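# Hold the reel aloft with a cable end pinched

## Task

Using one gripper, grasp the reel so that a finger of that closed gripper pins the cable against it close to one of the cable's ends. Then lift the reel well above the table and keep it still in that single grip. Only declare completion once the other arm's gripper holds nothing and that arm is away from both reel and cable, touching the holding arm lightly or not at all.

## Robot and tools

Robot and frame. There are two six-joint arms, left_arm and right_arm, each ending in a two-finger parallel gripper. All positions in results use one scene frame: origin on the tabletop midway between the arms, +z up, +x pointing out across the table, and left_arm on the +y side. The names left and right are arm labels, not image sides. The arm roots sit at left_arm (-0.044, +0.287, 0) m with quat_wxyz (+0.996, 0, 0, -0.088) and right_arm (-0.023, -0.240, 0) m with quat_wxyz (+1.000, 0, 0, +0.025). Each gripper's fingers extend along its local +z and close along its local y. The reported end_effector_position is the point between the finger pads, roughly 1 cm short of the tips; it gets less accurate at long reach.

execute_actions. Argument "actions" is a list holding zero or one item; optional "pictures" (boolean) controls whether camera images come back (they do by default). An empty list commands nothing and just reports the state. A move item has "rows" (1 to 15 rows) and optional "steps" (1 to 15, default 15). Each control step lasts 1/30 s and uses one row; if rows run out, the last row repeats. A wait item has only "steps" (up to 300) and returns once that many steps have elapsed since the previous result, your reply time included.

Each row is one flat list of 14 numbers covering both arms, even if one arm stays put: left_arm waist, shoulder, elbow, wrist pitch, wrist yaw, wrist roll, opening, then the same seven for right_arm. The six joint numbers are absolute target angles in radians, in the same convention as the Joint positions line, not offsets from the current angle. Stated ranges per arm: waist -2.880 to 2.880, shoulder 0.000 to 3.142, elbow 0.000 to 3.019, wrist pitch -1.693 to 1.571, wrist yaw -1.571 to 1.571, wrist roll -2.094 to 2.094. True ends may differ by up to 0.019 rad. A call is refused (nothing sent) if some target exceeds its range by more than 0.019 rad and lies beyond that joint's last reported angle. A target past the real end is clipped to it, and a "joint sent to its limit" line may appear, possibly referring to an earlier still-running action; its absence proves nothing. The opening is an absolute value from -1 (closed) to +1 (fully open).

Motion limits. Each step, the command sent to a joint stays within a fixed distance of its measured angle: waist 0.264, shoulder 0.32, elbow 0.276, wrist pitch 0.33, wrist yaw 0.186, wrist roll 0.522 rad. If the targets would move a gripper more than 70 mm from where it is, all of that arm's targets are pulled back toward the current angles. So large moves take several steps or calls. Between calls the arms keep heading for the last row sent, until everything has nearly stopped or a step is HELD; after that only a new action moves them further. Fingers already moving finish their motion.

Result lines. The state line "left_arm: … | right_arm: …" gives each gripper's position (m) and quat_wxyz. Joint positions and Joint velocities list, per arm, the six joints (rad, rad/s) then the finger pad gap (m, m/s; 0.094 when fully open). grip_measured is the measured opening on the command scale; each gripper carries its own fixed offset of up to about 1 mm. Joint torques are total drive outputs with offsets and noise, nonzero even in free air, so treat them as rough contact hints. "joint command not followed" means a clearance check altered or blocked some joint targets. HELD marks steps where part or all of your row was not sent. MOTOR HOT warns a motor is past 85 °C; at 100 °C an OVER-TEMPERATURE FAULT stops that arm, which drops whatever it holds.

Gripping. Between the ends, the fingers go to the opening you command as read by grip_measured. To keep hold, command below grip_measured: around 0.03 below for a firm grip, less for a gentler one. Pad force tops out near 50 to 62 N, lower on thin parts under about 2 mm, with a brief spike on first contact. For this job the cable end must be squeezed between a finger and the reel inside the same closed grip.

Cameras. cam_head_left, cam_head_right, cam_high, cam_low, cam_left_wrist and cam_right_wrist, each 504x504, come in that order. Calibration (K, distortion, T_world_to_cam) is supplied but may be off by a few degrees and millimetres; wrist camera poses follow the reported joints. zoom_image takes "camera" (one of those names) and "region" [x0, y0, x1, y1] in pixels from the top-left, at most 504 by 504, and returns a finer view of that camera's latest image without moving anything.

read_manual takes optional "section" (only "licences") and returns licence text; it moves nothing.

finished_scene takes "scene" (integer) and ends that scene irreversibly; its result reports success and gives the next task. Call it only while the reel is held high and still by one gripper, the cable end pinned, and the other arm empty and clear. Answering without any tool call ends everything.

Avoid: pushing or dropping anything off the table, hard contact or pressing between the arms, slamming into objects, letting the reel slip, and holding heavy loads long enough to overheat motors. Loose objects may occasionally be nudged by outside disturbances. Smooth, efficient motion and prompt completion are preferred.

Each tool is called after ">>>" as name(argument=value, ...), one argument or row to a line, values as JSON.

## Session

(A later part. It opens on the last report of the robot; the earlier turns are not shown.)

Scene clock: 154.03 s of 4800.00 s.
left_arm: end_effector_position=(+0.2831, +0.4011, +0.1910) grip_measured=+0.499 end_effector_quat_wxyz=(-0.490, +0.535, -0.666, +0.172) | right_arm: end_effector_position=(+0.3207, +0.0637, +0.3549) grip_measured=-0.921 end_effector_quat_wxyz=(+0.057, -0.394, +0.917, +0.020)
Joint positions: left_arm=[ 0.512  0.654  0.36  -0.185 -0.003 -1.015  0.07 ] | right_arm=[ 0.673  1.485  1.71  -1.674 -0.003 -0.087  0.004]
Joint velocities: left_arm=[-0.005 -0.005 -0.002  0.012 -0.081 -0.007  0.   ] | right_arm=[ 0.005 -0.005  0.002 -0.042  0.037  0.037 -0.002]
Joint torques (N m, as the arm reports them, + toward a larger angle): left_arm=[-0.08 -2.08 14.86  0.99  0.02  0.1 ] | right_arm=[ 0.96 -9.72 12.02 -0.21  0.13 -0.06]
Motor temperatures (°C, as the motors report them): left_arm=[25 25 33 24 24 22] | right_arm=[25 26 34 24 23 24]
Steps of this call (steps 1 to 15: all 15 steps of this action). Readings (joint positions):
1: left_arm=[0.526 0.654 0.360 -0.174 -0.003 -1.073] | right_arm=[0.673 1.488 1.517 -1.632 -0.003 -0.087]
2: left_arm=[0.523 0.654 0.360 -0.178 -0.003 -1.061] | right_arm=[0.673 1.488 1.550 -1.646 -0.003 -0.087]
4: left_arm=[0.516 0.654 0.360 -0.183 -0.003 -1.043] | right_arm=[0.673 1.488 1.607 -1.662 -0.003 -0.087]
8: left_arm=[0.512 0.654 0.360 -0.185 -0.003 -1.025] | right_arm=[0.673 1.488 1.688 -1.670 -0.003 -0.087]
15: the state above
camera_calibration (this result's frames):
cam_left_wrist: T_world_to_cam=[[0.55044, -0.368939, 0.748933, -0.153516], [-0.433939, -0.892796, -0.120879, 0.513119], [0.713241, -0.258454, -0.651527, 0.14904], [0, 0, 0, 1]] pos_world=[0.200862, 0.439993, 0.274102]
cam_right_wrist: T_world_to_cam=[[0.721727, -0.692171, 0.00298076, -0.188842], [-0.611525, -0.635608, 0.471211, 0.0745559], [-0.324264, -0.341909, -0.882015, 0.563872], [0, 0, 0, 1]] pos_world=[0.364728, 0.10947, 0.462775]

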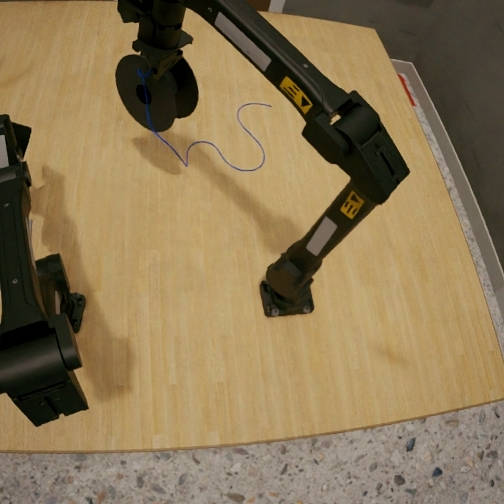

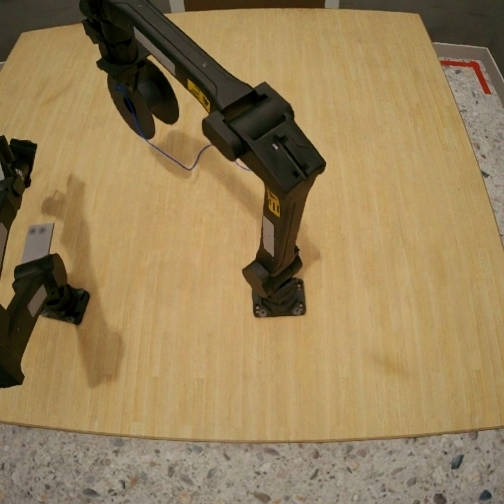

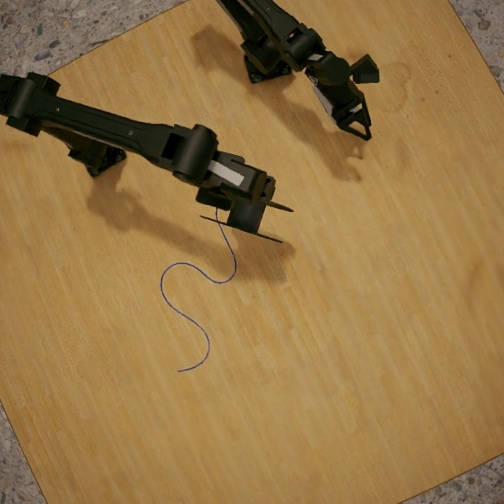

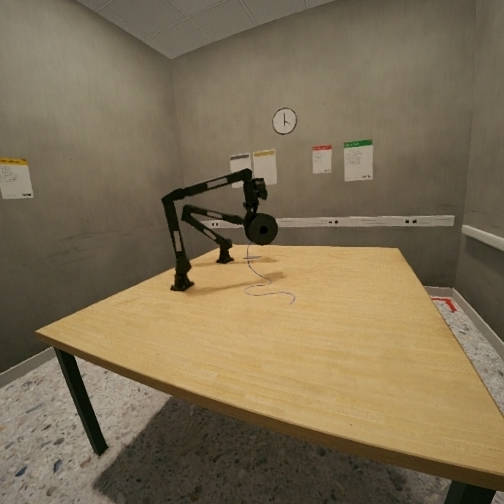

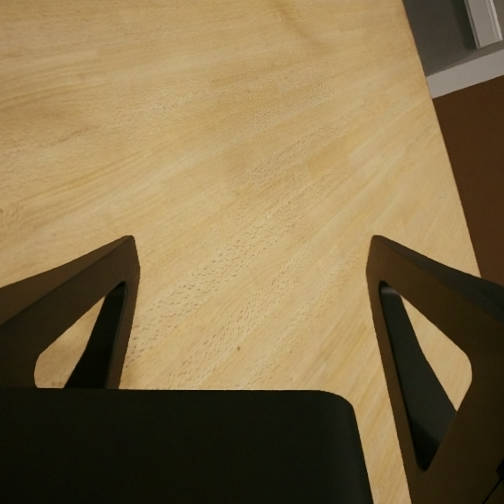

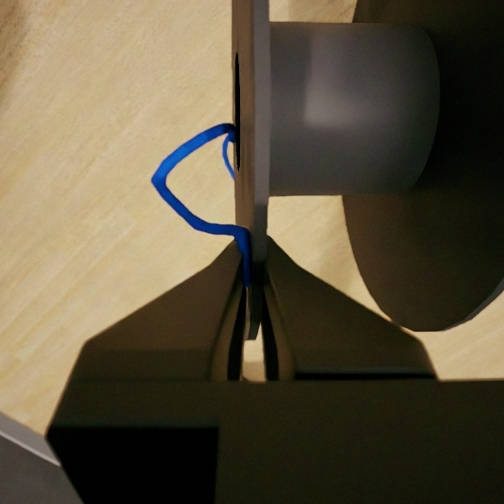

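>>> execute_actions(
  actions=[
    {"rows":[[0.512,0.654,0.36,-0.185,0,-1.0,0.5,0.673,1.48,1.74,-1.675,0,-0.087,-1],[0.512,0.654,0.36,-0.185,0,-1.0,0.5,0.673,1.47,1.76,-1.675,0,-0.087,-1],[0.512,0.654,0.36,-0.185,0,-1.0,0.5,0.673,1.46,1.78,-1.675,0,-0.087,-1],[0.512,0.654,0.36,-0.185,0,-1.0,0.5,0.673,1.45,1.8,-1.675,0,-0.087,-1],[0.512,0.654,0.36,-0.185,0,-1.0,0.5,0.673,1.44,1.82,-1.675,0,-0.087,-1],[0.512,0.654,0.36,-0.185,0,-1.0,0.5,0.673,1.43,1.84,-1.675,0,-0.087,-1]]},
  ],
  pictures=false,
)

>>> execute_actions(
  actions=[
    {"steps":20},
  ],
)

Scene clock: 155.77 s of 4800.00 s.
left_arm: end_effector_position=(+0.2831, +0.4011, +0.1910) grip_measured=+0.499 end_effector_quat_wxyz=(-0.491, +0.534, -0.667, +0.171) | right_arm: end_effector_position=(+0.3212, +0.0641, +0.3897) grip_measured=-0.923 end_effector_quat_wxyz=(+0.096, -0.392, +0.914, +0.033)
Joint positions: left_arm=[ 0.512  0.654  0.36  -0.185 -0.003 -1.012  0.07 ] | right_arm=[ 0.673  1.456  1.765 -1.676 -0.003 -0.087  0.004]
Joint velocities: left_arm=[ 0.005  0.005  0.012 -0.012 -0.095 -0.037 -0.   ] | right_arm=[-0.005 -0.103  0.007 -0.002  0.037  0.022  0.001]
Joint torques (N m, as the arm reports them, + toward a larger angle): left_arm=[ 0.64 -1.13 11.31  1.59  0.03  0.08] | right_arm=[-0.26 -9.08 12.5   0.27  0.07 -0.06]
Motor temperatures (°C, as the motors report them): left_arm=[25 25 33 24 24 22] | right_arm=[25 26 34 24 23 24]
Steps of this call (steps 1 to 15: the robot went on to your last target; steps 16 to 37: nothing new was sent; steps 38 to 52: all 15 steps of this action). Readings (joint positions):
38: left_arm=[0.512 0.654 0.360 -0.185 -0.003 -1.012] | right_arm=[0.673 1.485 1.710 -1.676 -0.003 -0.087]
39: left_arm=[0.512 0.654 0.360 -0.185 -0.003 -1.012] | right_arm=[0.673 1.485 1.710 -1.676 -0.003 -0.087]
41: left_arm=[0.512 0.654 0.360 -0.185 -0.003 -1.012] | right_arm=[0.673 1.485 1.711 -1.676 -0.003 -0.087]
45: left_arm=[0.512 0.654 0.360 -0.185 -0.003 -1.012] | right_arm=[0.673 1.483 1.736 -1.676 -0.003 -0.087]
52: the state above

Scene clock: 156.43 s of 4800.00 s.
left_arm: end_effector_position=(+0.2831, +0.4011, +0.1910) grip_measured=+0.499 end_effector_quat_wxyz=(-0.491, +0.534, -0.667, +0.171) | right_arm: end_effector_position=(+0.3201, +0.0631, +0.3927) grip_measured=-0.924 end_effector_quat_wxyz=(+0.099, -0.392, +0.914, +0.034)
Joint positions: left_arm=[ 0.512  0.654  0.36  -0.185 -0.003 -1.012  0.07 ] | right_arm=[ 0.673  1.45   1.766 -1.676 -0.003 -0.087  0.004]
Joint velocities: left_arm=[-0.024  0.005  0.002  0.012  0.051  0.037 -0.   ] | right_arm=[-0.005  0.005  0.007 -0.002  0.066 -0.037 -0.002]
Joint torques (N m, as the arm reports them, + toward a larger angle): left_arm=[ 0.6  -1.3  11.33  1.67  0.03  0.1 ] | right_arm=[  0.25 -10.53  12.7    0.2    0.16  -0.06]
Motor temperatures (°C, as the motors report them): left_arm=[25 25 33 24 24 22] | right_arm=[25 26 35 24 23 24]
Steps of this call (steps 1 to 15: the robot went on to your last target; steps 16 to 20: nothing new was sent). Readings (joint positions):
1: left_arm=[0.512 0.654 0.360 -0.185 -0.003 -1.012] | right_arm=[0.673 1.453 1.765 -1.676 -0.003 -0.087]
2: left_arm=[0.512 0.654 0.360 -0.185 -0.003 -1.012] | right_arm=[0.673 1.451 1.765 -1.676 -0.003 -0.087]
4: left_arm=[0.512 0.654 0.360 -0.185 -0.003 -1.012] | right_arm=[0.673 1.450 1.766 -1.676 -0.003 -0.087]
8: left_arm=[0.512 0.654 0.360 -0.185 -0.003 -1.012] | right_arm=[0.673 1.450 1.766 -1.676 -0.003 -0.087]
20: the state above
All arms were judged still, so your last target was given up. Only a new action makes them travel on or press farther. Fingers that are still opening or closing keep moving.
camera_calibration (this result's frames):
cam_left_wrist: T_world_to_cam=[[0.550575, -0.371288, 0.747671, -0.152371], [-0.435131, -0.89199, -0.122532, 0.513449], [0.71241, -0.257872, -0.652667, 0.14926], [0, 0, 0, 1]] pos_world=[0.200975, 0.439908, 0.274254]
cam_right_wrist: T_world_to_cam=[[0.721226, -0.692617, 0.0107017, -0.191794], [-0.640428, -0.660835, 0.391343, 0.0981896], [-0.263979, -0.289101, -0.920183, 0.589209], [0, 0, 0, 1]] pos_world=[0.356749, 0.102388, 0.505807]

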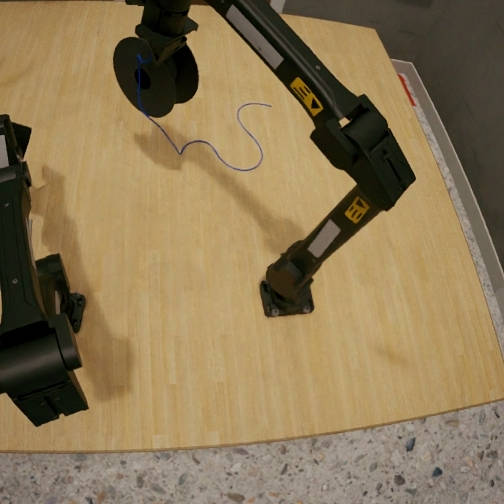

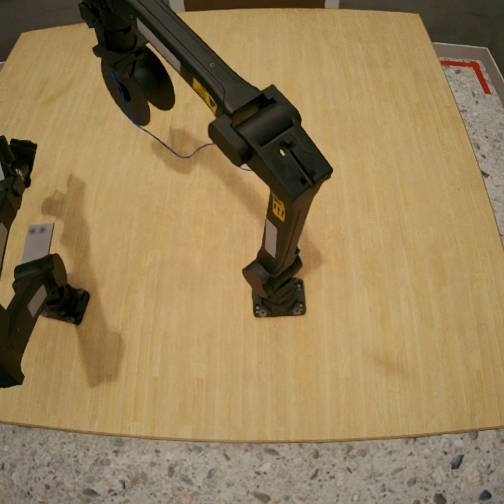

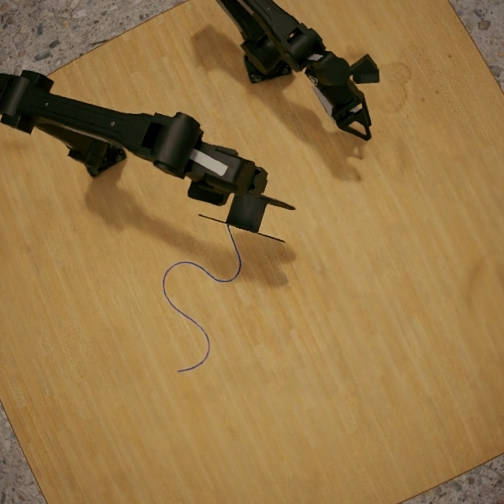

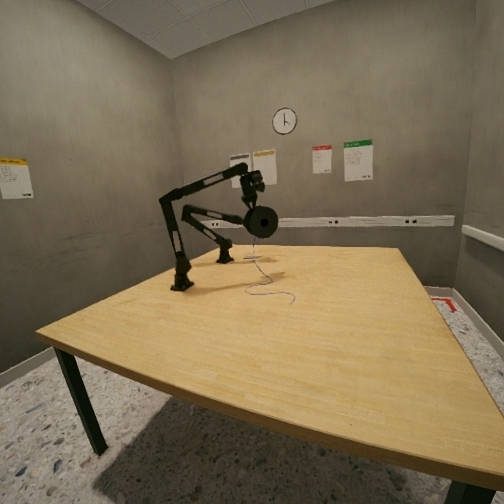

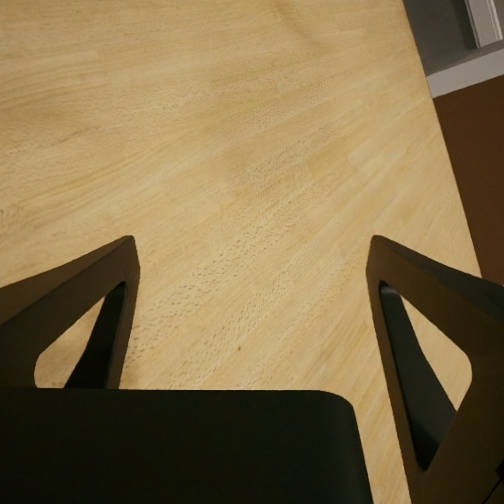

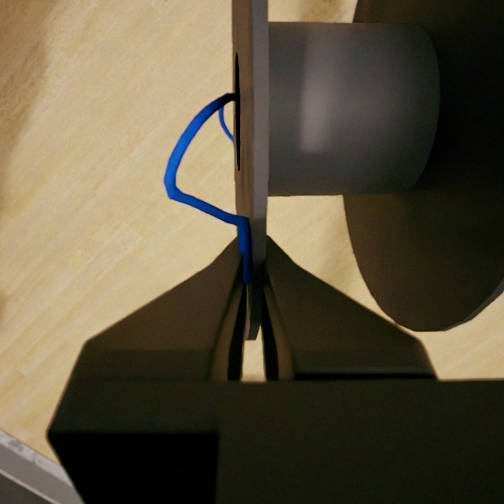

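>>> finished_scene(
  scene=1,
)

The scene is finished: the task was done.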